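## Task

Fourteen cylinders hide colours on their bottoms, forming seven matching pairs. Flip exactly two per turn. If their colours match, leave both colour-up. If not, return both colour-down before flipping any other cylinder. Keep going until all fourteen are colour-up, then release everything. Lifting or tipping a cylinder already counts as flipping it, even if it is put straight back. A flipped cylinder may go back colour-down only after it and the other cylinder flipped in the same turn have both stood colour-up on the table at the same moment; a cylinder from an earlier matched pair cannot be that partner, and breaking this rule fails the task. At the end no gripper may grip a loose object, and the two grippers may not hold one between them. The robot must not carry more than one fifth of any cylinder's weight. A cylinder may tip onto the table only if no robot part touches it as it lands. Anything kept in place only by the robot does not count.

## Robot and tools

Robot: two arms, left_arm and right_arm, mounted facing each other across a table, each with a parallel two-finger gripper and a wrist camera (cam_left_wrist, cam_right_wrist, both 504x504). Joint order from base to hand: waist, shoulder, elbow, wrist pitch, wrist yaw, wrist roll.

Frames: results report poses in one shared world frame. Origin is the table centre, the table surface sits at z = +0.020 m, +z is up, and left_arm's base is on the +y side. The arm names are not image sides. Each gripper also has its own axes: fingers point along its +x, and they close along its y. The reported end_effector_position is the point between the finger pads, roughly 3 to 4 cm short of the fingertips. Reported hand positions may be slightly wrong, especially at long reach.

Row layout (used by both motion tools): one flat list of 14 numbers, each in [-1, 1], always covering both arms: left_arm dx, dy, dz, rx, ry, rz, opening, then right_arm dx, dy, dz, rx, ry, rz, opening. dx..rz are an offset, not a pose: a displacement from that gripper's measured pose, expressed in the gripper's own axes. Scale: 1.0 = 0.6 m for dx, dy, dz and 180 degrees for the rotation; rx, ry, rz form a single rotation vector. Opening is absolute, not an offset: +1 fully open (0.088 m), empty fingers touch near -0.80, values below that add nothing. Closing from fully open needs about 0.5 s. To grip, command an opening well below the grip_measured reading; the gap sets the squeeze (about 34 N per pad max; fast closes squeeze harder).

execute_actions(actions): a list of actions. Each action is a table of 1 to 15 rows; each row lasts one 1/30 s control step, and a short table repeats its final row for the remaining steps. Every row in an action is an offset from the gripper pose at that action's start (for the first action in a call, the last pose a result reported), not from the previous row. Per step the command is clipped to within 70 mm and 16 degrees of the current pose, so far targets need several actions; afterwards the arm only coasts to its last clipped pose. Empty list = just get state and images.

move(target, speed, blocking): target is one 14-number row as above, an offset from the pose in the latest result that reported one. Each gripper travels a straight path; both paths finish together in 0.5 to 10 s (cut off at 10 s). speed is m/s, 0.002 to 0.5, default 0.25; rotation up to twice that in rad/s. Openings are sent at the start. Paths do not avoid obstacles or the other arm; grippers lag, wander and can overshoot speed near full extension. Faster contact and targets set deeper past contact press harder. blocking=false returns after 0.5 s while motion continues; then only wait or stop are accepted until a result shows it ended. The move: line reports the ending (done, off_target, moving, held, fault), the limits that applied (paced = pose clipped; held = a check blocked steps, after which the arm can jump fast), and each gripper's remaining distance. An ending naming one arm means the other finished.

wait(seconds): 0 to 10; arms keep their last command; returns early if a running move ends. stop(): brakes a running move (needs room; fingers keep moving). zoom_image(camera, region): region [x0, y0, x1, y1] in pixels of that camera's last image, at most 504x504 - useful to read colours on cylinder bottoms. finished_scene(scene): pass the current scene number; irreversible, ends the scene after the last command is held.

For an arm that should stay still: in the first call of a reply send the offset back to where it should be, later zeros, always with the opening it should keep.

Result lines: per-arm pose (position in m, quaternion wxyz) and velocities; Hand target = pose the controller now drives toward; grip_measured on the opening scale (last Joint positions value is opening in metres; each gripper may read up to ~1 mm off); joint torques (offset, scaled, noisy, non-zero in free air); step readings with HELD marking steps where an arm's row was held back; pose unreachable = clearance check altered that arm's command; camera calibration (K, distortion, T_world_to_cam) with small errors, updated when it changes.

Limits and hazards: joint ranges (rad) waist -3.054 to 3.054, shoulder 0.000 to 3.142, elbow 0.000 to 2.356, wrist pitch -1.571 to 1.571, wrist yaw -1.571 to 1.571, wrist roll -3.142 to 3.142. Load limits (N m): waist 18, shoulder 22.3, elbow 22.2, wrist pitch 5.86, wrist yaw 5.84, wrist roll 5.48, held weight included; exceeding one freezes that arm 10 s and drops the rest of the call. Friction can stop a gripper short or tilt it; check pose after each move and correct. Holding loads heats motors: MOTOR HOT from 50 °C, OVER-TEMPERATURE FAULT at 95 °C, and a limp arm if it does not cool. The simulation runs during thinking with the last command held. Objects may occasionally be nudged by outside pushes. Avoid arm-to-arm collisions, hard presses, drops, slams, and anything leaving the table.

Each tool is called after ">>>" as a command line: name --argument value for each argument, lists and objects as JSON in quotes; but a table of rows of numbers goes row by row, as --pt "numbers of a row", without its own name.

## Session

>>> execute_actions --actions '[]'

Scene clock: 0.00 s.
left_arm: end_effector_position=(-0.0571, +0.1896, +0.3195) grip_measured=+0.854 end_effector_quat_wxyz=(-0.257, +0.677, -0.555, -0.409) end_effector_velocity=(+0.003, +0.001, -0.000) end_effector_angular_velocity=(+0.000, -0.016, +0.015) | right_arm: end_effector_position=(-0.0425, -0.1617, +0.4088) grip_measured=+0.846 end_effector_quat_wxyz=(+0.564, +0.026, -0.013, +0.826) end_effector_velocity=(+0.003, +0.001, -0.002) end_effector_angular_velocity=(+0.001, -0.023, -0.016)
Joint positions: left_arm=[-0.177  1.411  1.292 -0.918 -0.225  2.582  0.081] | right_arm=[0.005 0.844 0.647 0.254 0.001 0.008 0.08 ]
Joint velocities: left_arm=[-0.002 -0.002 -0.002 -0.007 -0.022 -0.007 -0.   ] | right_arm=[-0.007 -0.002 -0.002 -0.007  0.007 -0.022 -0.   ]
Joint torques (N m, as the arm reports them, + toward a larger angle): no reading
Heat: left arm: hottest shoulder 37 °C (+0.0 °C/min); right arm: hottest shoulder 31 °C (+0.0 °C/min).
Hand target (left_arm): -0.057, +0.190, +0.320; -0.257, +0.677, -0.555, -0.409
Hand target (right_arm): -0.043, -0.162, +0.409; +0.564, +0.026, -0.013, +0.826
camera_calibration (this result's frames):
cam_left_wrist: T_world_to_cam=[[0.96541, 0.251562, -0.0685525, 0.0354385], [0.209752, -0.593136, 0.777299, -0.0950137], [0.154878, -0.764791, -0.625385, 0.430516], [0, 0, 0, 1]] pos_world=[-0.0809609, 0.263984, 0.345522]
cam_right_wrist: T_world_to_cam=[[0.920298, 0.391214, -0.00149593, 0.122088], [0.0947977, -0.22671, -0.969338, 0.397595], [-0.379558, 0.891938, -0.245727, 0.310936], [0, 0, 0, 1]] pos_world=[-0.0320299, -0.23496, 0.461992]

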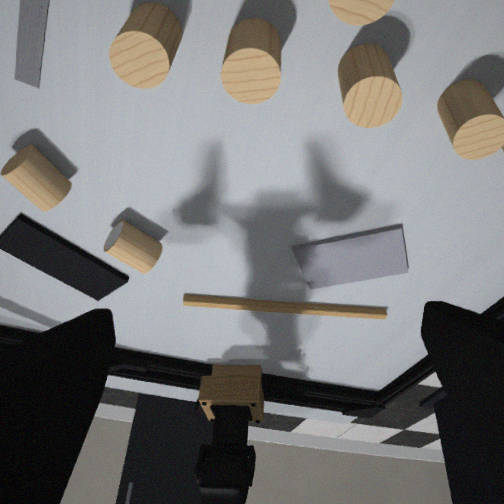

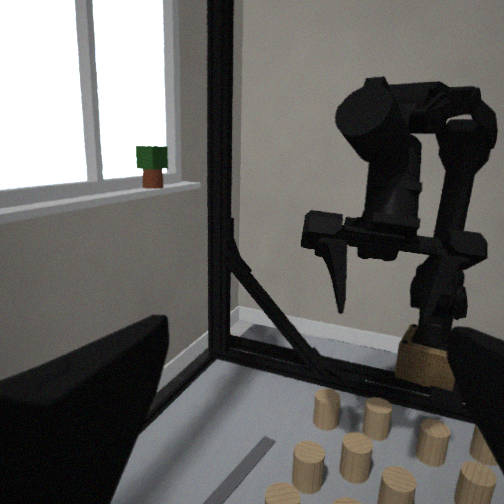

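>>> move --target '[0,0,0,-0.397,-0.131,-0.146,1,0,0,0,0,0,-0.119,1]' --speed 0.35

>>> move --target '[-0.17,0,0,0,0,0,1,0,-0.07,0,0,0.2,0,1]' --speed 0.3

Scene clock: 6.97 s.
left_arm: end_effector_position=(-0.0567, +0.1913, +0.3190) grip_measured=+1.000 end_effector_quat_wxyz=(+0.014, +0.706, -0.016, -0.708) end_effector_velocity=(+0.005, +0.002, +0.000) end_effector_angular_velocity=(+0.002, -0.023, +0.011) | right_arm: end_effector_position=(-0.0410, -0.1624, +0.4045) grip_measured=+1.000 end_effector_quat_wxyz=(+0.707, +0.027, -0.005, +0.707) end_effector_velocity=(-0.002, +0.000, -0.003) end_effector_angular_velocity=(-0.009, -0.015, +0.009)
Joint positions: left_arm=[-0.081  1.821  1.854 -1.562 -0.007  1.337  0.088] | right_arm=[ 0.305  0.928  0.665  0.321  0.673 -0.004  0.088]
Joint velocities: left_arm=[ 0.002 -0.007 -0.007 -0.007 -0.022 -0.007  0.   ] | right_arm=[ 0.002  0.002 -0.002 -0.007 -0.007 -0.007  0.   ]
Joint torques (N m, as the arm reports them, + toward a larger angle): left_arm=[ 0.23 -5.81  7.    0.06  0.27 -0.09] | right_arm=[ 0.33 -2.25  8.88  1.82  0.09 -0.18]
Heat: left arm: hottest shoulder 37 °C (+0.0 °C/min); right arm: hottest shoulder 31 °C (+0.0 °C/min).
Hand target (left_arm): -0.057, +0.190, +0.319; +0.016, +0.703, -0.013, -0.710
Hand target (right_arm): -0.042, -0.162, +0.409; +0.707, +0.029, -0.007, +0.707
Off the commanded pose (left_arm): 0.002 m, 3 deg.
Off the commanded pose (right_arm): 0.005 m, 0 deg.
joint sent to its limit (left arm) — the command would take joint 4 (wrist pitch) past its lower limit, so that joint was sent only as far as its limit.
move: off_target (left_arm)
camera_calibration (this result's frames):
cam_left_wrist: T_world_to_cam=[[0.0252093, 0.999627, -0.0105024, -0.180349], [0.947463, -0.0205402, 0.319204, -0.0152858], [0.318869, -0.0179976, -0.947628, 0.400618], [0, 0, 0, 1]] pos_world=[-0.108715, 0.187178, 0.382622]
cam_right_wrist: T_world_to_cam=[[0.999227, 0.0298626, -0.0255607, 0.0752121], [-0.0170544, -0.25652, -0.966388, 0.382459], [-0.0354157, 0.966077, -0.255813, 0.341322], [0, 0, 0, 1]] pos_world=[-0.0565432, -0.233881, 0.458841]

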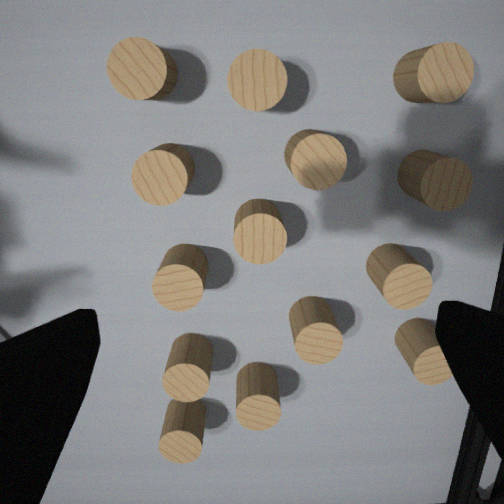

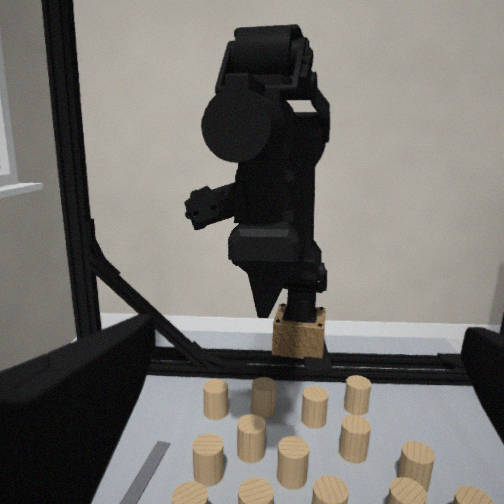

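Scene clock: 8.53 s.
left_arm: end_effector_position=(-0.0567, +0.1937, +0.4154) grip_measured=+1.000 end_effector_quat_wxyz=(+0.126, +0.667, -0.129, -0.723) end_effector_velocity=(+0.002, +0.001, +0.002) end_effector_angular_velocity=(-0.005, -0.009, -0.002) | right_arm: end_effector_position=(+0.0008, -0.1636, +0.4012) grip_measured=+1.000 end_effector_quat_wxyz=(+0.675, -0.196, +0.210, +0.679) end_effector_velocity=(-0.000, -0.002, -0.002) end_effector_angular_velocity=(-0.021, +0.011, +0.007)
Joint positions: left_arm=[-0.083  1.678  2.041 -1.562 -0.007  1.337  0.088] | right_arm=[ 0.031  1.073  1.253 -0.797  0.32   0.244  0.088]
Joint velocities: left_arm=[ 0.002 -0.002  0.007 -0.007 -0.007  0.007  0.   ] | right_arm=[-0.007  0.002  0.007 -0.022 -0.022  0.007  0.   ]
Joint torques (N m, as the arm reports them, + toward a larger angle): left_arm=[-0.33 -6.21  6.85  0.65  0.   -0.01] | right_arm=[-0.24 -2.45  8.18  1.42  0.03  0.16]
Heat: left arm: hottest shoulder 37 °C (+0.0 °C/min); right arm: hottest shoulder 31 °C (+0.0 °C/min).
Hand target (left_arm): -0.057, +0.195, +0.421; +0.131, +0.665, -0.135, -0.723
Hand target (right_arm): +0.001, -0.162, +0.404; +0.676, -0.193, +0.213, +0.679
Off the commanded pose (left_arm): 0.006 m, 19 deg; orientation clipped at the last step of the last action.
Off the commanded pose (right_arm): 0.002 m, 1 deg.
joint sent to its limit (left arm) — the command would take joint 4 (wrist pitch) past its lower limit, so that joint was sent only as far as its limit.
move: off_target (left_arm); limits=paced
camera_calibration (this result's frames):
cam_left_wrist: T_world_to_cam=[[0.0138229, 0.945165, -0.3263, -0.0406625], [0.969346, 0.0673926, 0.236275, -0.0272981], [0.245309, -0.319564, -0.915261, 0.532882], [0, 0, 0, 1]] pos_world=[-0.103697, 0.210562, 0.480908]
cam_right_wrist: T_world_to_cam=[[0.999127, 0.0265952, -0.0322066, 0.035551], [0.000257336, -0.774987, -0.631977, 0.160673], [-0.0417673, 0.631417, -0.774318, 0.496373], [0, 0, 0, 1]] pos_world=[-0.0148292, -0.189844, 0.487037]

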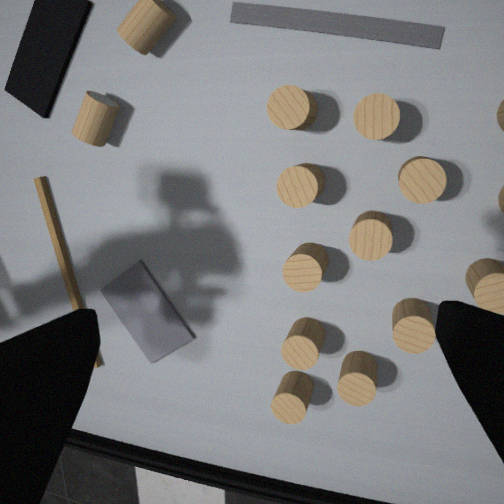

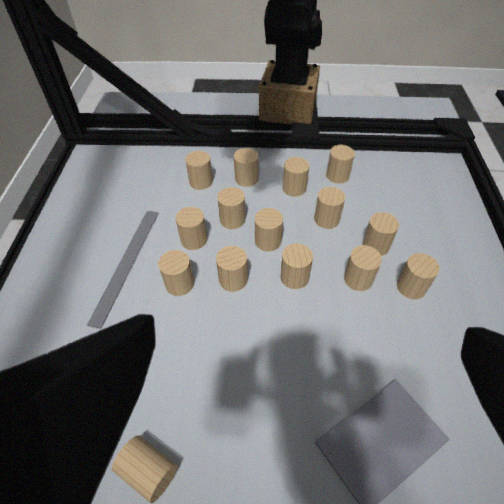

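>>> move --target '[0.457,-0.02,0.099,-0.001,0.0254,-0.1155,0.55,0.25,0.072,-0.216,-0.006,-0.186,0,1]' --speed 0.3

Scene clock: 21.10 s.
left_arm: end_effector_position=(-0.1338, +0.1106, +0.1608) grip_measured=+0.550 end_effector_quat_wxyz=(+0.001, +0.708, -0.001, -0.706) end_effector_velocity=(+0.004, -0.001, -0.001) end_effector_angular_velocity=(-0.010, -0.020, -0.005) | right_arm: end_effector_position=(-0.0454, -0.1088, +0.2176) grip_measured=+1.000 end_effector_quat_wxyz=(+0.703, +0.013, +0.002, +0.711) end_effector_velocity=(-0.000, +0.000, -0.001) end_effector_angular_velocity=(+0.011, -0.016, +0.005)
Joint positions: left_arm=[-0.208  2.259  1.868 -1.178 -0.005  1.206  0.066] | right_arm=[0.168 1.747 0.314 1.452 0.526 0.012 0.088]
Joint velocities: left_arm=[ 0.002 -0.002 -0.007  0.007 -0.022  0.007 -0.   ] | right_arm=[-0.002  0.022 -0.002  0.037 -0.007 -0.022  0.   ]
Joint torques (N m, as the arm reports them, + toward a larger angle): left_arm=[-0.3  -8.23  7.04  0.01  0.24 -0.07] | right_arm=[ 0.3  -4.56  2.34  1.92  0.13 -0.16]
Heat: left arm: hottest shoulder 39 °C (+5.7 °C/min); right arm: hottest shoulder 31 °C (+0.0 °C/min).
Hand target (left_arm): -0.136, +0.110, +0.159; +0.000, +0.707, +0.001, -0.708
Hand target (right_arm): -0.045, -0.111, +0.211; +0.704, +0.003, +0.001, +0.710
Off the commanded pose (left_arm): 0.004 m, 0 deg.
Off the commanded pose (right_arm): 0.006 m, 1 deg.
move: done
camera_calibration (this result's frames):
cam_left_wrist: T_world_to_cam=[[0.0217734, 0.999343, 0.0289902, -0.106167], [0.945354, -0.0300153, 0.324661, 0.106509], [0.325317, 0.020337, -0.945386, 0.270097], [0, 0, 0, 1]] pos_world=[-0.186245, 0.103801, 0.223844]
cam_right_wrist: T_world_to_cam=[[0.999106, 0.0392138, -0.0158131, 0.0721388], [-0.00401542, -0.284303, -0.958726, 0.211379], [-0.042091, 0.957932, -0.283891, 0.246495], [0, 0, 0, 1]] pos_world=[-0.0608503, -0.178859, 0.273773]

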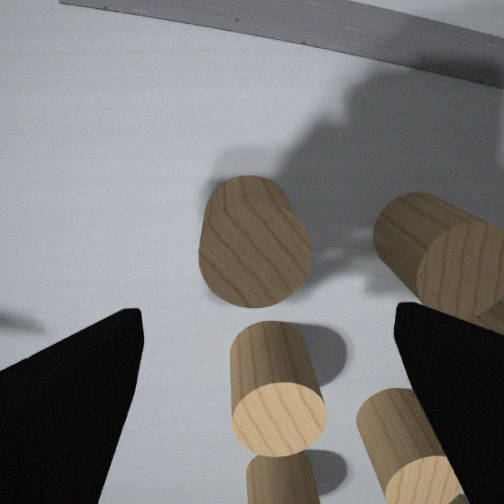

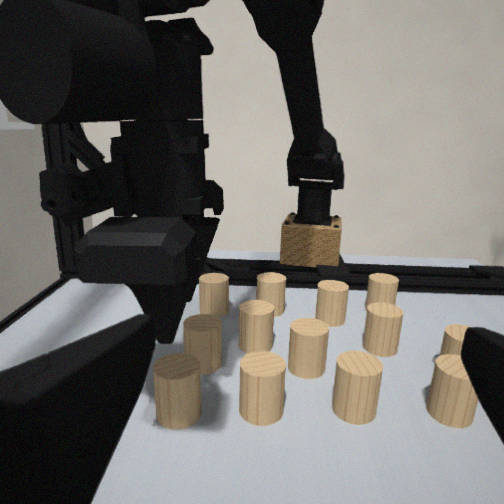

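>>> move --target '[0.139,0,0.006,0,0,0,0.55,0,0,-0.006,0,0.005,-0.004,1]' --speed 0.12

Scene clock: 24.47 s.
left_arm: end_effector_position=(-0.1359, +0.1088, +0.0816) grip_measured=+0.550 end_effector_quat_wxyz=(+0.003, +0.707, -0.004, -0.707) end_effector_velocity=(+0.001, +0.002, +0.000) end_effector_angular_velocity=(+0.004, -0.009, +0.005) | right_arm: end_effector_position=(-0.0444, -0.1093, +0.2133) grip_measured=+1.000 end_effector_quat_wxyz=(+0.708, +0.005, +0.005, +0.706) end_effector_velocity=(+0.000, -0.000, -0.001) end_effector_angular_velocity=(-0.006, +0.018, +0.005)
Joint positions: left_arm=[-0.211  2.355  1.705 -0.912 -0.005  1.204  0.066] | right_arm=[0.172 1.749 0.314 1.435 0.542 0.014 0.088]
Joint velocities: left_arm=[-0.002 -0.002 -0.002 -0.007 -0.007 -0.007 -0.   ] | right_arm=[-0.002 -0.002 -0.002 -0.007 -0.007  0.022  0.   ]
Joint torques (N m, as the arm reports them, + toward a larger angle): left_arm=[-0.21 -8.52  5.07  0.44  0.05 -0.08] | right_arm=[ 0.3  -5.57  4.02  1.54  0.14  0.17]
Heat: left arm: hottest shoulder 40 °C (+7.4 °C/min); right arm: hottest shoulder 31 °C (+0.0 °C/min).
Hand target (left_arm): -0.136, +0.111, +0.077; +0.001, +0.708, -0.001, -0.706
Hand target (right_arm): -0.045, -0.109, +0.214; +0.708, +0.008, +0.007, +0.706
Off the commanded pose (left_arm): 0.005 m, 0 deg.
Off the commanded pose (right_arm): 0.001 m, 0 deg.
move: done
camera_calibration (this result's frames):
cam_left_wrist: T_world_to_cam=[[0.022987, 0.999498, 0.021806, -0.101344], [0.94621, -0.0287924, 0.322271, 0.134347], [0.322737, 0.013225, -0.946396, 0.196421], [0, 0, 0, 1]] pos_world=[-0.188184, 0.102564, 0.144806]
cam_right_wrist: T_world_to_cam=[[0.999589, 0.027205, -0.00901855, 0.0683926], [-0.000422333, -0.300649, -0.953735, 0.204453], [-0.0286578, 0.953347, -0.300514, 0.249418], [0, 0, 0, 1]] pos_world=[-0.0611304, -0.178174, 0.270565]

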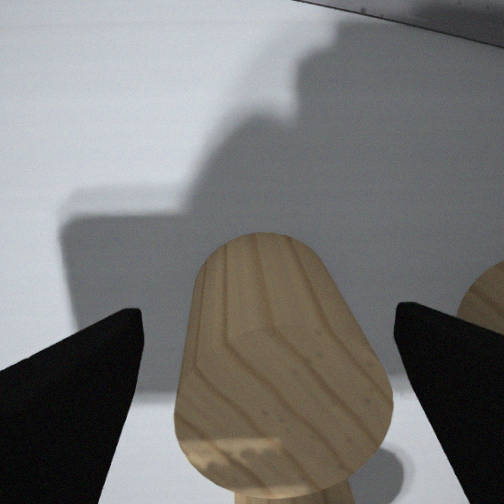

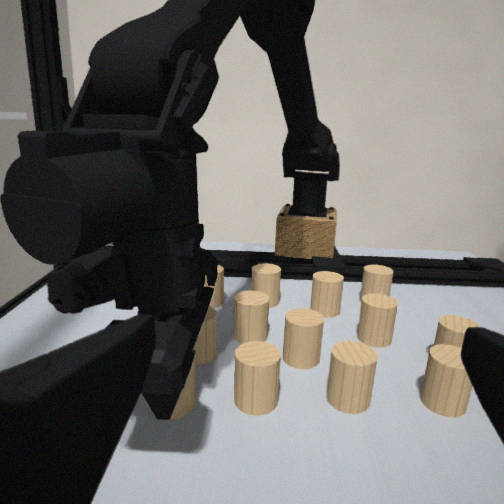

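>>> move --target '[0,0,0,0,0,0,-0.4,0,0,0,0,0,0,1]'

>>> move --target '[-0.14,0,0,0,0,0,-0.4,0,0,0,0,0,0,1]' --speed 0.15

>>> move --target '[-0.095,0.108,-0.152,0,0,0.503,-0.4,0,0,0,0,0,0,1]' --speed 0.35

Scene clock: 29.77 s.
left_arm: end_effector_position=(-0.1359, +0.1085, +0.0814) grip_measured=+0.036 end_effector_quat_wxyz=(+0.004, +0.707, -0.005, -0.707) end_effector_velocity=(-0.004, +0.000, +0.000) end_effector_angular_velocity=(-0.004, +0.010, -0.000) | right_arm: end_effector_position=(-0.0444, -0.1093, +0.2133) grip_measured=+1.000 end_effector_quat_wxyz=(+0.708, +0.005, +0.005, +0.706) end_effector_velocity=(+0.000, -0.000, +0.000) end_effector_angular_velocity=(-0.002, +0.006, +0.005)
Joint positions: left_arm=[-0.211  2.355  1.705 -0.911 -0.005  1.204  0.041] | right_arm=[0.172 1.749 0.314 1.435 0.542 0.015 0.088]
Joint velocities: left_arm=[-0.007 -0.002 -0.002  0.007  0.007 -0.007 -0.   ] | right_arm=[-0.002 -0.007 -0.002 -0.007 -0.007  0.007  0.   ]
Joint torques (N m, as the arm reports them, + toward a larger angle): left_arm=[-0.01 -9.34  5.68  0.14  0.08  0.  ] | right_arm=[ 0.03 -5.63  3.49  1.76  0.01  0.  ]
Heat: left arm: hottest shoulder 41 °C (+8.1 °C/min); right arm: hottest shoulder 31 °C (+0.0 °C/min).
Hand target (left_arm): -0.136, +0.109, +0.082; +0.003, +0.707, -0.004, -0.707
Hand target (right_arm): -0.044, -0.109, +0.213; +0.708, +0.005, +0.005, +0.706
Off the commanded pose (left_arm): 0.000 m, 0 deg.
Off the commanded pose (right_arm): 0.000 m, 0 deg.
move: done
camera_calibration (this result's frames):
cam_left_wrist: T_world_to_cam=[[0.0226032, 0.999532, 0.0205999, -0.101013], [0.94624, -0.0280394, 0.322248, 0.13436], [0.322675, 0.0122086, -0.946431, 0.196397], [0, 0, 0, 1]] pos_world=[-0.188226, 0.102336, 0.14466]
cam_right_wrist: T_world_to_cam=[[0.999586, 0.0272049, -0.00939984, 0.0684738], [-0.000786196, -0.300648, -0.953735, 0.204437], [-0.0287723, 0.953347, -0.300502, 0.24941], [0, 0, 0, 1]] pos_world=[-0.0611086, -0.178174, 0.270571]

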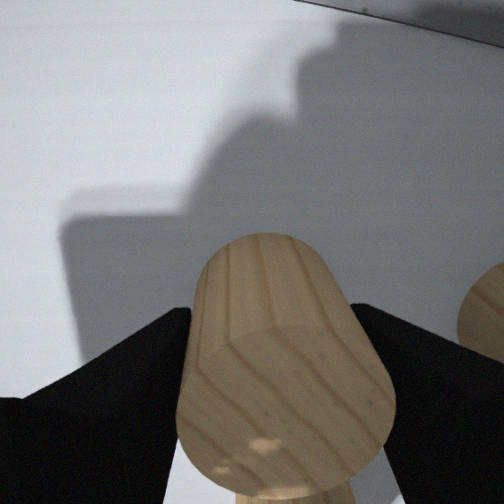

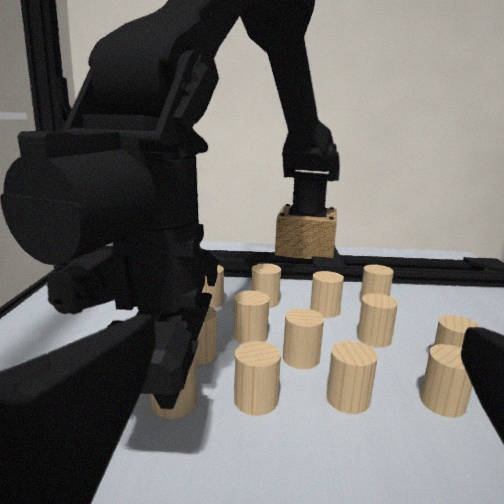

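Scene clock: 30.77 s.
left_arm: end_effector_position=(-0.1347, +0.1118, +0.1568) grip_measured=+0.035 end_effector_quat_wxyz=(-0.003, +0.710, +0.002, -0.704) end_effector_velocity=(+0.000, +0.000, +0.005) end_effector_angular_velocity=(-0.000, -0.008, +0.005) | right_arm: end_effector_position=(-0.0444, -0.1093, +0.2133) grip_measured=+1.000 end_effector_quat_wxyz=(+0.708, +0.005, +0.005, +0.706) end_effector_velocity=(+0.002, +0.000, +0.000) end_effector_angular_velocity=(-0.002, -0.009, +0.000)
Joint positions: left_arm=[-0.211  2.27   1.87  -1.181 -0.005  1.204  0.041] | right_arm=[0.172 1.749 0.314 1.435 0.542 0.015 0.088]
Joint velocities: left_arm=[-0.002 -0.002  0.017 -0.022 -0.007 -0.007 -0.   ] | right_arm=[-0.007 -0.007 -0.002 -0.007 -0.007 -0.007  0.   ]
Joint torques (N m, as the arm reports them, + toward a larger angle): left_arm=[ -0.29 -10.5    7.19  -0.01   0.05  -0.04] | right_arm=[ 0.06 -5.6   3.51  1.74  0.   -0.01]
Heat: left arm: hottest shoulder 42 °C (+9.8 °C/min); right arm: hottest shoulder 31 °C (+0.0 °C/min).
Hand target (left_arm): -0.137, +0.109, +0.165; +0.004, +0.707, -0.004, -0.707
Hand target (right_arm): -0.044, -0.109, +0.213; +0.708, +0.005, +0.005, +0.706
Off the commanded pose (left_arm): 0.009 m, 1 deg.
Off the commanded pose (right_arm): 0.000 m, 0 deg.
move: off_target (left_arm)
camera_calibration (this result's frames):
cam_left_wrist: T_world_to_cam=[[0.0223731, 0.998936, 0.0403306, -0.108922], [0.943782, -0.0344116, 0.328773, 0.108316], [0.329811, 0.0307076, -0.943547, 0.265758], [0, 0, 0, 1]] pos_world=[-0.18744, 0.104373, 0.219537]
cam_right_wrist: T_world_to_cam=[[0.999586, 0.0272049, -0.00939984, 0.0684738], [-0.000786196, -0.300648, -0.953735, 0.204437], [-0.0287723, 0.953347, -0.300502, 0.24941], [0, 0, 0, 1]] pos_world=[-0.0611086, -0.178174, 0.270571]

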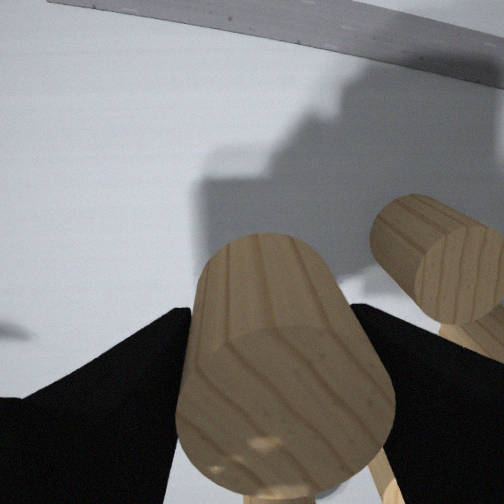

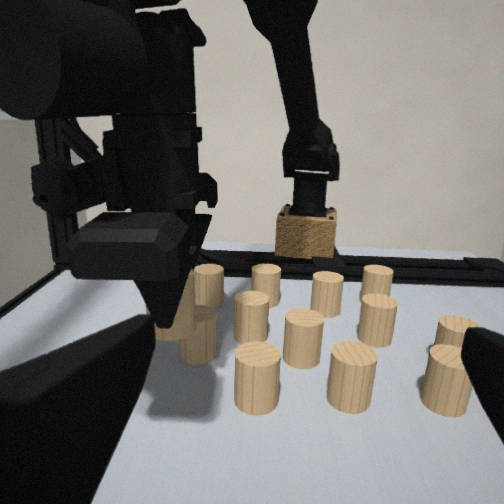

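Scene clock: 33.57 s.
left_arm: end_effector_position=(-0.0445, +0.0473, +0.2179) grip_measured=+0.034 end_effector_quat_wxyz=(+0.497, +0.500, -0.505, -0.497) end_effector_velocity=(+0.000, +0.002, -0.003) end_effector_angular_velocity=(-0.002, -0.007, +0.005) | right_arm: end_effector_position=(-0.0445, -0.1092, +0.2134) grip_measured=+1.000 end_effector_quat_wxyz=(+0.708, +0.005, +0.005, +0.706) end_effector_velocity=(+0.000, -0.000, -0.001) end_effector_angular_velocity=(-0.006, -0.026, +0.005)
Joint positions: left_arm=[-0.044  2.083  0.728  1.36  -0.196  1.582  0.041] | right_arm=[0.172 1.749 0.314 1.435 0.542 0.015 0.088]
Joint velocities: left_arm=[-0.002  0.012 -0.007  0.022 -0.007  0.007  0.   ] | right_arm=[-0.002 -0.002 -0.002 -0.007 -0.007 -0.022  0.   ]
Joint torques (N m, as the arm reports them, + toward a larger angle): left_arm=[ 0.18 -6.41  4.54  2.12  0.19  0.04] | right_arm=[ 0.05 -5.56  3.53  1.75  0.02 -0.01]
Heat: left arm: hottest shoulder 42 °C (+8.9 °C/min); right arm: hottest shoulder 32 °C (+1.8 °C/min).
Hand target (left_arm): -0.044, +0.047, +0.216; +0.495, +0.500, -0.507, -0.497
Hand target (right_arm): -0.044, -0.109, +0.213; +0.708, +0.005, +0.005, +0.706
Off the commanded pose (left_arm): 0.004 m, 0 deg.
Off the commanded pose (right_arm): 0.000 m, 0 deg.
move: done
camera_calibration (this result's frames):
cam_left_wrist: T_world_to_cam=[[0.0320509, 0.0272028, -0.999116, 0.223898], [0.947753, 0.316608, 0.0390235, 0.0476383], [0.31739, -0.948166, -0.015634, 0.139248], [0, 0, 0, 1]] pos_world=[-0.0965214, 0.110857, 0.224018]
cam_right_wrist: T_world_to_cam=[[0.999584, 0.027208, -0.00958712, 0.068559], [-0.00097338, -0.300336, -0.953833, 0.204612], [-0.0288312, 0.953445, -0.300184, 0.249309], [0, 0, 0, 1]] pos_world=[-0.0611434, -0.178116, 0.270662]

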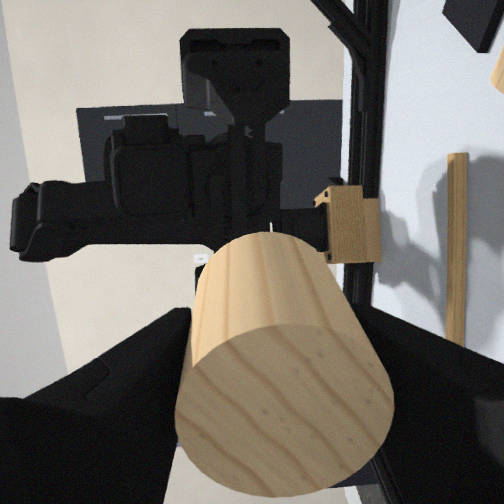

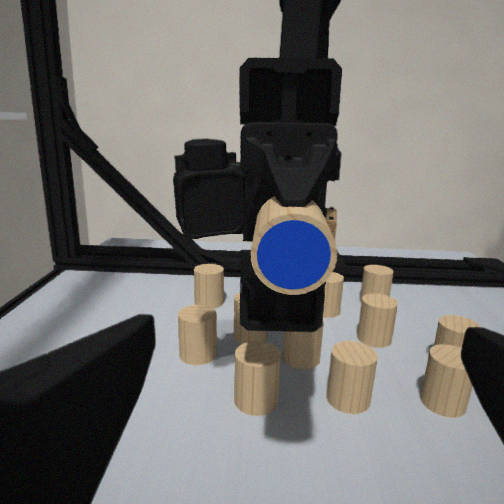

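>>> move --target '[0,0,0,0,0,0,-0.4,0.172,-0.003,-0.004,0,0,0,1]' --speed 0.15

Scene clock: 37.73 s.
left_arm: end_effector_position=(-0.0446, +0.0474, +0.2172) grip_measured=+0.033 end_effector_quat_wxyz=(+0.497, +0.500, -0.505, -0.498) end_effector_velocity=(+0.000, +0.001, -0.004) end_effector_angular_velocity=(+0.022, +0.003, +0.005) | right_arm: end_effector_position=(-0.0425, -0.0091, +0.2143) grip_measured=+1.000 end_effector_quat_wxyz=(+0.708, +0.009, +0.004, +0.706) end_effector_velocity=(-0.001, +0.002, +0.002) end_effector_angular_velocity=(+0.002, -0.006, +0.005)
Joint positions: left_arm=[-0.044  2.085  0.728  1.36  -0.196  1.582  0.041] | right_arm=[0.003 1.971 0.683 1.295 0.374 0.015 0.088]
Joint velocities: left_arm=[-0.002 -0.002 -0.002 -0.022 -0.007 -0.007 -0.   ] | right_arm=[-0.002 -0.002  0.007 -0.007 -0.007 -0.007  0.   ]
Joint torques (N m, as the arm reports them, + toward a larger angle): left_arm=[-0.06 -7.13  4.58  1.69  0.01 -0.08] | right_arm=[-0.22 -6.74  5.53  1.58 -0.1  -0.04]
Heat: left arm: hottest shoulder 42 °C (+8.0 °C/min); right arm: hottest shoulder 32 °C (+1.6 °C/min).
Hand target (left_arm): -0.045, +0.047, +0.218; +0.497, +0.500, -0.505, -0.498
Hand target (right_arm): -0.043, -0.006, +0.211; +0.708, +0.005, +0.005, +0.706
Off the commanded pose (left_arm): 0.001 m, 0 deg.
Off the commanded pose (right_arm): 0.005 m, 0 deg.
move: done
camera_calibration (this result's frames):
cam_left_wrist: T_world_to_cam=[[0.0326726, 0.0283086, -0.999065, 0.223206], [0.947849, 0.316204, 0.0399573, 0.0474988], [0.31704, -0.948269, -0.016501, 0.139503], [0, 0, 0, 1]] pos_world=[-0.0965425, 0.110949, 0.223402]
cam_right_wrist: T_world_to_cam=[[0.999566, 0.0268997, -0.012036, 0.0644185], [-0.00360054, -0.293887, -0.955833, 0.235915], [-0.0292488, 0.955462, -0.293662, 0.152759], [0, 0, 0, 1]] pos_world=[-0.0590731, -0.0783556, 0.27113]

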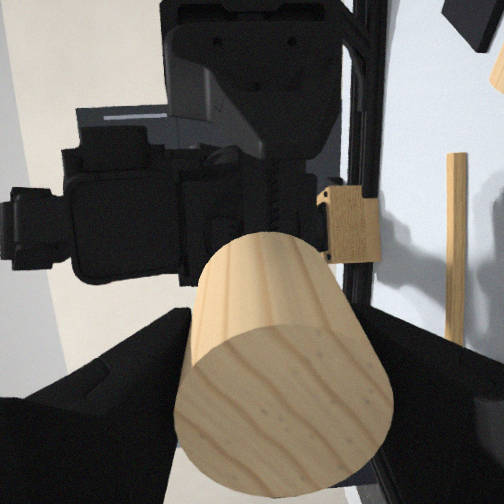

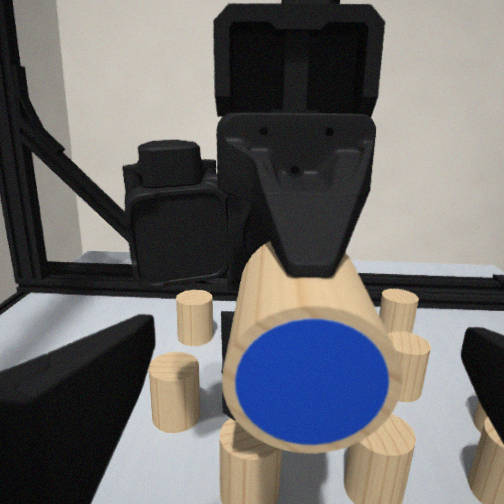

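>>> move --target '[0,0,0,0,0,0,-0.4,0.003,0.006,0.01,0,0,0,1]' --speed 0.05

>>> move --target '[0,0,0,0,0,0,-0.4,0,0,0,0,0,0,-0.4]'

Scene clock: 40.40 s.
left_arm: end_effector_position=(-0.0446, +0.0474, +0.2172) grip_measured=+0.033 end_effector_quat_wxyz=(+0.497, +0.500, -0.505, -0.498) end_effector_velocity=(-0.002, +0.002, -0.003) end_effector_angular_velocity=(+0.012, +0.005, -0.010) | right_arm: end_effector_position=(-0.0447, -0.0088, +0.2129) grip_measured=+1.000 end_effector_quat_wxyz=(+0.708, +0.001, +0.007, +0.707) end_effector_velocity=(+0.005, -0.001, -0.009) end_effector_angular_velocity=(-0.039, -0.008, -0.015)
Joint positions: left_arm=[-0.044  2.085  0.728  1.36  -0.196  1.582  0.041] | right_arm=[0.009 1.965 0.689 1.266 0.379 0.015 0.088]
Joint velocities: left_arm=[-0.002 -0.002 -0.007 -0.007  0.007 -0.007  0.   ] | right_arm=[-0.007 -0.002 -0.007 -0.037  0.007  0.007  0.   ]
Joint torques (N m, as the arm reports them, + toward a larger angle): left_arm=[ 0.06 -7.03  4.47  1.75  0.   -0.06] | right_arm=[ 0.32 -9.11  5.57  1.63  0.13 -0.01]
Heat: left arm: hottest shoulder 42 °C (+7.4 °C/min); right arm: hottest shoulder 32 °C (+1.5 °C/min).
Hand target (left_arm): -0.045, +0.047, +0.217; +0.497, +0.500, -0.505, -0.498
Hand target (right_arm): -0.046, -0.007, +0.220; +0.708, +0.008, +0.004, +0.706
Off the commanded pose (left_arm): 0.000 m, 0 deg.
Off the commanded pose (right_arm): 0.008 m, 1 deg.
move: done
camera_calibration (this result's frames):
cam_left_wrist: T_world_to_cam=[[0.0326726, 0.0283086, -0.999065, 0.223206], [0.947849, 0.316204, 0.0399573, 0.0474988], [0.31704, -0.948269, -0.016501, 0.139503], [0, 0, 0, 1]] pos_world=[-0.0965425, 0.110949, 0.223402]
cam_right_wrist: T_world_to_cam=[[0.999602, 0.0275166, -0.0061854, 0.0653506], [0.00262446, -0.309117, -0.95102, 0.233837], [-0.0280809, 0.950626, -0.309066, 0.155267], [0, 0, 0, 1]] pos_world=[-0.0615783, -0.0771162, 0.270776]

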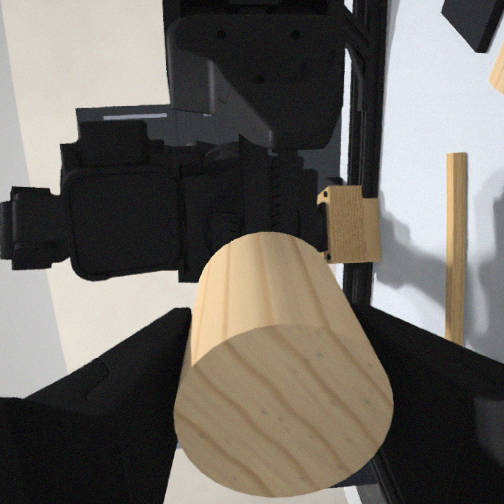

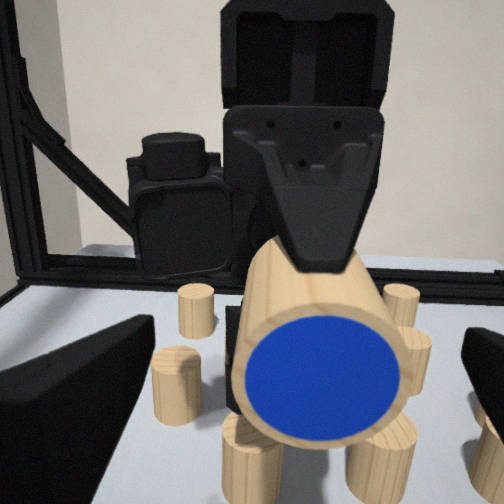

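Scene clock: 40.90 s.
left_arm: end_effector_position=(-0.0448, +0.0474, +0.2172) grip_measured=+0.033 end_effector_quat_wxyz=(+0.497, +0.500, -0.505, -0.498) end_effector_velocity=(-0.002, +0.001, -0.001) end_effector_angular_velocity=(+0.007, -0.009, -0.010) | right_arm: end_effector_position=(-0.0443, -0.0087, +0.2131) grip_measured=+0.024 end_effector_quat_wxyz=(+0.708, +0.001, +0.007, +0.706) end_effector_velocity=(+0.001, -0.001, -0.003) end_effector_angular_velocity=(-0.011, -0.012, +0.005)
Joint positions: left_arm=[-0.045  2.085  0.728  1.36  -0.196  1.582  0.041] | right_arm=[0.008 1.964 0.689 1.266 0.38  0.015 0.04 ]
Joint velocities: left_arm=[-0.002 -0.002 -0.002 -0.007  0.007  0.007 -0.   ] | right_arm=[-0.002 -0.002 -0.007 -0.007 -0.007 -0.007 -0.   ]
Joint torques (N m, as the arm reports them, + toward a larger angle): left_arm=[ 0.   -6.97  4.63  1.73 -0.01 -0.05] | right_arm=[ 0.08 -8.1   4.34  1.79  0.   -0.02]
Heat: left arm: hottest shoulder 42 °C (+7.3 °C/min); right arm: hottest shoulder 32 °C (+1.5 °C/min).
Hand target (left_arm): -0.045, +0.047, +0.217; +0.497, +0.500, -0.505, -0.498
Hand target (right_arm): -0.045, -0.009, +0.213; +0.708, +0.001, +0.007, +0.706
Off the commanded pose (left_arm): 0.000 m, 0 deg.
Off the commanded pose (right_arm): 0.000 m, 0 deg.
move: done
camera_calibration (this result's frames):
cam_left_wrist: T_world_to_cam=[[0.0323023, 0.0282982, -0.999077, 0.223198], [0.947985, 0.315841, 0.0395964, 0.0477632], [0.31667, -0.94839, -0.0166239, 0.1396], [0, 0, 0, 1]] pos_world=[-0.0966959, 0.110994, 0.223421]
cam_right_wrist: T_world_to_cam=[[0.999642, 0.0259935, -0.00630936, 0.0649062], [0.002026, -0.308781, -0.951131, 0.23402], [-0.0266715, 0.950778, -0.308723, 0.155246], [0, 0, 0, 1]] pos_world=[-0.0612164, -0.0770311, 0.270921]

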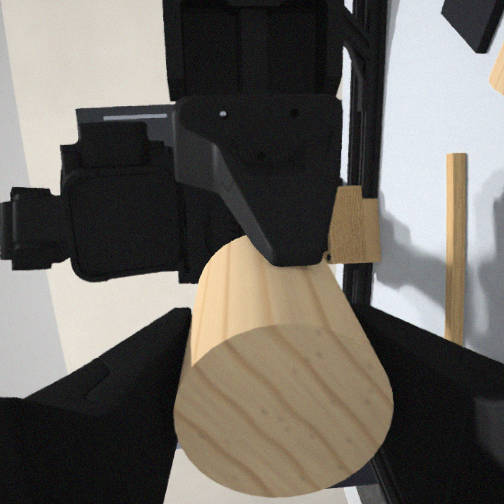

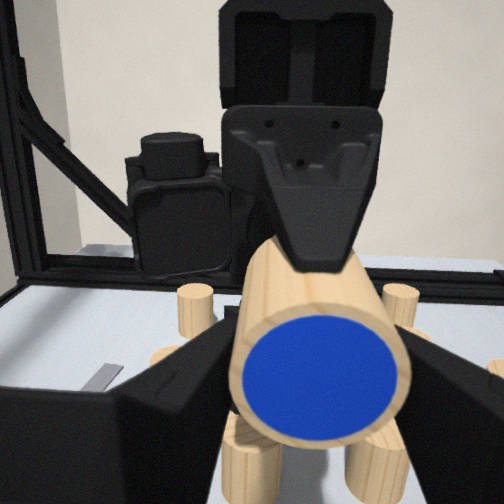

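>>> move --target '[0,0,0,0,0,0,0.6,0,0,0,0,0,0,-0.4]'

>>> move --target '[0,0,0,0,0,0,0.6,-0.14,0,0,0,0,0,-0.4]' --speed 0.2

>>> move --target '[-0.115,-0.095,0.034,0,0,-0.5,0.55,0.018,0.043,-0.08,0,0.5,0,-0.4]' --speed 0.35

Scene clock: 48.03 s.
left_arm: end_effector_position=(-0.0448, +0.0474, +0.2170) grip_measured=+0.599 end_effector_quat_wxyz=(+0.497, +0.500, -0.505, -0.498) end_effector_velocity=(-0.000, -0.000, -0.003) end_effector_angular_velocity=(+0.017, +0.004, +0.005) | right_arm: end_effector_position=(-0.0443, -0.0087, +0.2131) grip_measured=+0.024 end_effector_quat_wxyz=(+0.708, +0.001, +0.007, +0.706) end_effector_velocity=(+0.000, -0.000, -0.001) end_effector_angular_velocity=(-0.007, +0.005, +0.005)
Joint positions: left_arm=[-0.045  2.085  0.728  1.36  -0.196  1.582  0.068] | right_arm=[0.008 1.964 0.689 1.266 0.38  0.015 0.04 ]
Joint velocities: left_arm=[-0.002 -0.002  0.002 -0.022 -0.007 -0.007  0.   ] | right_arm=[-0.002 -0.002 -0.002 -0.007 -0.007  0.007 -0.   ]
Joint torques (N m, as the arm reports them, + toward a larger angle): left_arm=[-0.09 -7.    4.45  1.74  0.02 -0.02] | right_arm=[ 0.06 -8.09  4.37  1.81  0.02  0.01]
Heat: left arm: hottest shoulder 43 °C (+7.5 °C/min); right arm: hottest shoulder 34 °C (+3.7 °C/min).
Hand target (left_arm): -0.045, +0.047, +0.217; +0.497, +0.500, -0.505, -0.498
Hand target (right_arm): -0.044, -0.009, +0.213; +0.708, +0.001, +0.007, +0.706
Off the commanded pose (left_arm): 0.000 m, 0 deg.
Off the commanded pose (right_arm): 0.000 m, 0 deg.
move: done
camera_calibration (this result's frames):
cam_left_wrist: T_world_to_cam=[[0.0327597, 0.0286695, -0.999052, 0.223022], [0.947967, 0.315828, 0.0401478, 0.047651], [0.316679, -0.948383, -0.0168313, 0.139641], [0, 0, 0, 1]] pos_world=[-0.0966991, 0.11099, 0.223247]
cam_right_wrist: T_world_to_cam=[[0.999642, 0.0259935, -0.00630936, 0.0649062], [0.002026, -0.308781, -0.951131, 0.23402], [-0.0266715, 0.950778, -0.308723, 0.155246], [0, 0, 0, 1]] pos_world=[-0.0612164, -0.0770311, 0.270921]

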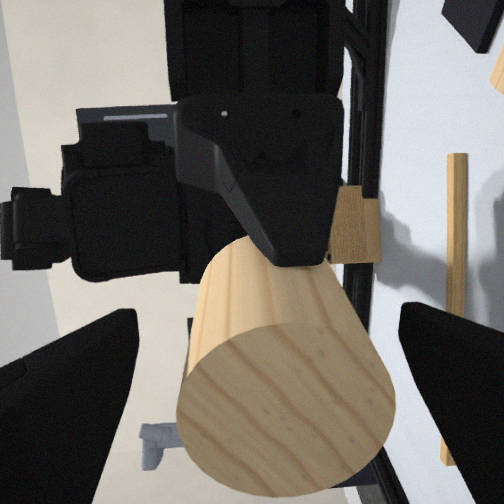

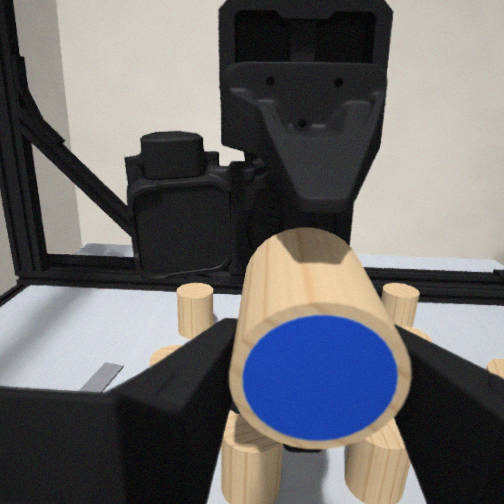

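Scene clock: 48.97 s.
left_arm: end_effector_position=(-0.0448, +0.0474, +0.2170) grip_measured=+0.600 end_effector_quat_wxyz=(+0.497, +0.500, -0.505, -0.498) end_effector_velocity=(-0.002, +0.001, -0.001) end_effector_angular_velocity=(+0.007, +0.020, -0.010) | right_arm: end_effector_position=(-0.0450, -0.0899, +0.2125) grip_measured=+0.024 end_effector_quat_wxyz=(+0.708, -0.002, +0.007, +0.706) end_effector_velocity=(+0.001, -0.002, -0.004) end_effector_angular_velocity=(-0.019, -0.018, -0.005)
Joint positions: left_arm=[-0.045  2.085  0.728  1.36  -0.196  1.582  0.068] | right_arm=[0.134 1.782 0.384 1.383 0.504 0.015 0.04 ]
Joint velocities: left_arm=[-0.002 -0.002 -0.002 -0.007  0.007 -0.022 -0.   ] | right_arm=[ 0.002 -0.007 -0.007 -0.022  0.007 -0.007 -0.   ]
Joint torques (N m, as the arm reports them, + toward a larger angle): left_arm=[-0.03 -6.91  4.54  1.74 -0.01 -0.06] | right_arm=[ 0.23 -7.07  2.64  2.01  0.11  0.07]
Heat: left arm: hottest shoulder 43 °C (+7.4 °C/min); right arm: hottest shoulder 34 °C (+3.7 °C/min).
Hand target (left_arm): -0.045, +0.047, +0.217; +0.497, +0.500, -0.505, -0.498
Hand target (right_arm): -0.044, -0.093, +0.214; +0.708, +0.001, +0.007, +0.706
Off the commanded pose (left_arm): 0.000 m, 0 deg.
Off the commanded pose (right_arm): 0.003 m, 0 deg.
move: done
camera_calibration (this result's frames):
cam_left_wrist: T_world_to_cam=[[0.0327597, 0.0286695, -0.999052, 0.223022], [0.947967, 0.315828, 0.0401478, 0.047651], [0.316679, -0.948383, -0.0168313, 0.139641], [0, 0, 0, 1]] pos_world=[-0.0966991, 0.11099, 0.223247]
cam_right_wrist: T_world_to_cam=[[0.999638, 0.026747, -0.00295648, 0.0671423], [0.0055502, -0.312433, -0.949924, 0.207915], [-0.0263313, 0.949563, -0.312468, 0.232956], [0, 0, 0, 1]] pos_world=[-0.0621379, -0.158043, 0.270493]

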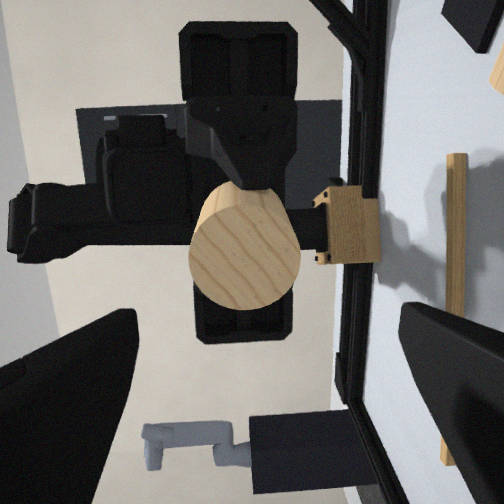

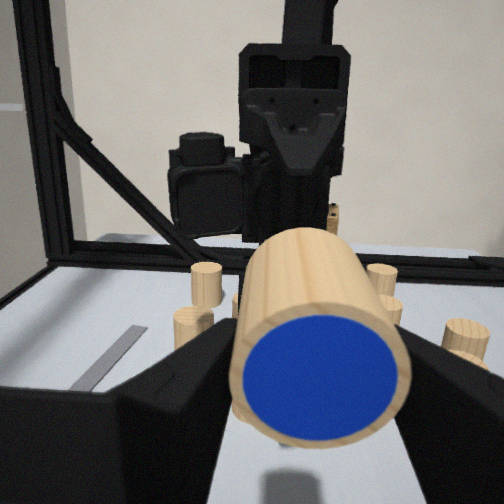

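Scene clock: 51.57 s.
left_arm: end_effector_position=(-0.0630, +0.1111, +0.1635) grip_measured=+0.550 end_effector_quat_wxyz=(+0.049, +0.709, -0.052, -0.702) end_effector_velocity=(+0.001, +0.003, -0.001) end_effector_angular_velocity=(+0.010, -0.009, +0.006) | right_arm: end_effector_position=(-0.0692, -0.0807, +0.1697) grip_measured=+0.024 end_effector_quat_wxyz=(+0.534, -0.462, +0.468, +0.532) end_effector_velocity=(-0.000, +0.001, -0.001) end_effector_angular_velocity=(-0.000, +0.005, +0.020)
Joint positions: left_arm=[-0.062  2.059  1.551 -0.925 -0.04   1.359  0.066] | right_arm=[ 0.011  1.974  1.554 -1.023  0.047  0.385  0.04 ]
Joint velocities: left_arm=[-0.002 -0.002 -0.007 -0.007 -0.007 -0.007 -0.   ] | right_arm=[-0.002  0.002 -0.002  0.007 -0.007 -0.022 -0.   ]
Joint torques (N m, as the arm reports them, + toward a larger angle): left_arm=[-0.13 -8.87  5.54  0.53 -0.04  0.03] | right_arm=[  0.24 -10.22   4.77   0.43   0.15  -0.01]
Heat: left arm: hottest shoulder 43 °C (+7.0 °C/min); right arm: hottest shoulder 34 °C (+3.5 °C/min).
Hand target (left_arm): -0.063, +0.112, +0.165; +0.050, +0.709, -0.053, -0.702
Hand target (right_arm): -0.069, -0.083, +0.170; +0.534, -0.463, +0.467, +0.531
Off the commanded pose (left_arm): 0.007 m, 8 deg.
Off the commanded pose (right_arm): 0.006 m, 9 deg.
move: held (left_arm, right_arm); limits=held; held on 11 of 78 steps (left_arm, right_arm), including the last (left_arm, right_arm)
pose unreachable (left arm): on one or more control steps of this call, first in action 0 (counted from 0), this arm could not follow its commanded pose, so it was not sent that pose on those steps. On the call's last step it was still not sent that pose. It may still have moved: this result reports where it is.
cause: the commanded pose would bring a part of the arm too close to another arm (a part of this arm just beyond joint 4 (wrist pitch) and a part of the other arm just beyond its joint 4 (wrist pitch)).
pose unreachable (right arm): on one or more control steps of this call, first in action 0 (counted from 0), this arm could not follow its commanded pose, so it was not sent that pose on those steps. On the call's last step it was still not sent that pose. It may still have moved: this result reports where it is.
cause: the commanded pose would bring a part of the arm too close to another arm (a part of this arm just beyond joint 4 (wrist pitch) and a part of the other arm just beyond its joint 4 (wrist pitch)).
camera_calibration (this result's frames):
cam_left_wrist: T_world_to_cam=[[0.0263646, 0.993565, -0.110155, -0.0846893], [0.943457, 0.0116947, 0.33129, 0.0328857], [0.330446, -0.112661, -0.937077, 0.263342], [0, 0, 0, 1]] pos_world=[-0.115814, 0.113428, 0.226548]
cam_right_wrist: T_world_to_cam=[[0.999451, 0.00064376, -0.033117, 0.0938907], [0.00620234, -0.985764, 0.16802, -0.0737445], [-0.0325374, -0.168134, -0.985227, 0.233776], [0, 0, 0, 1]] pos_world=[-0.0857753, -0.0334496, 0.245822]

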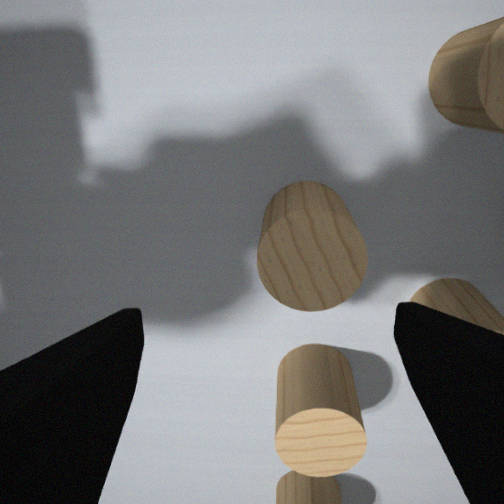

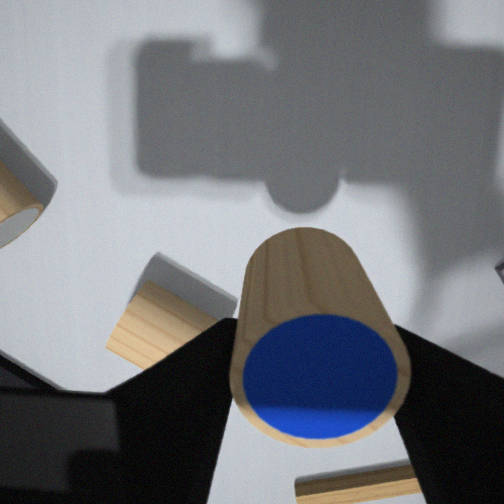

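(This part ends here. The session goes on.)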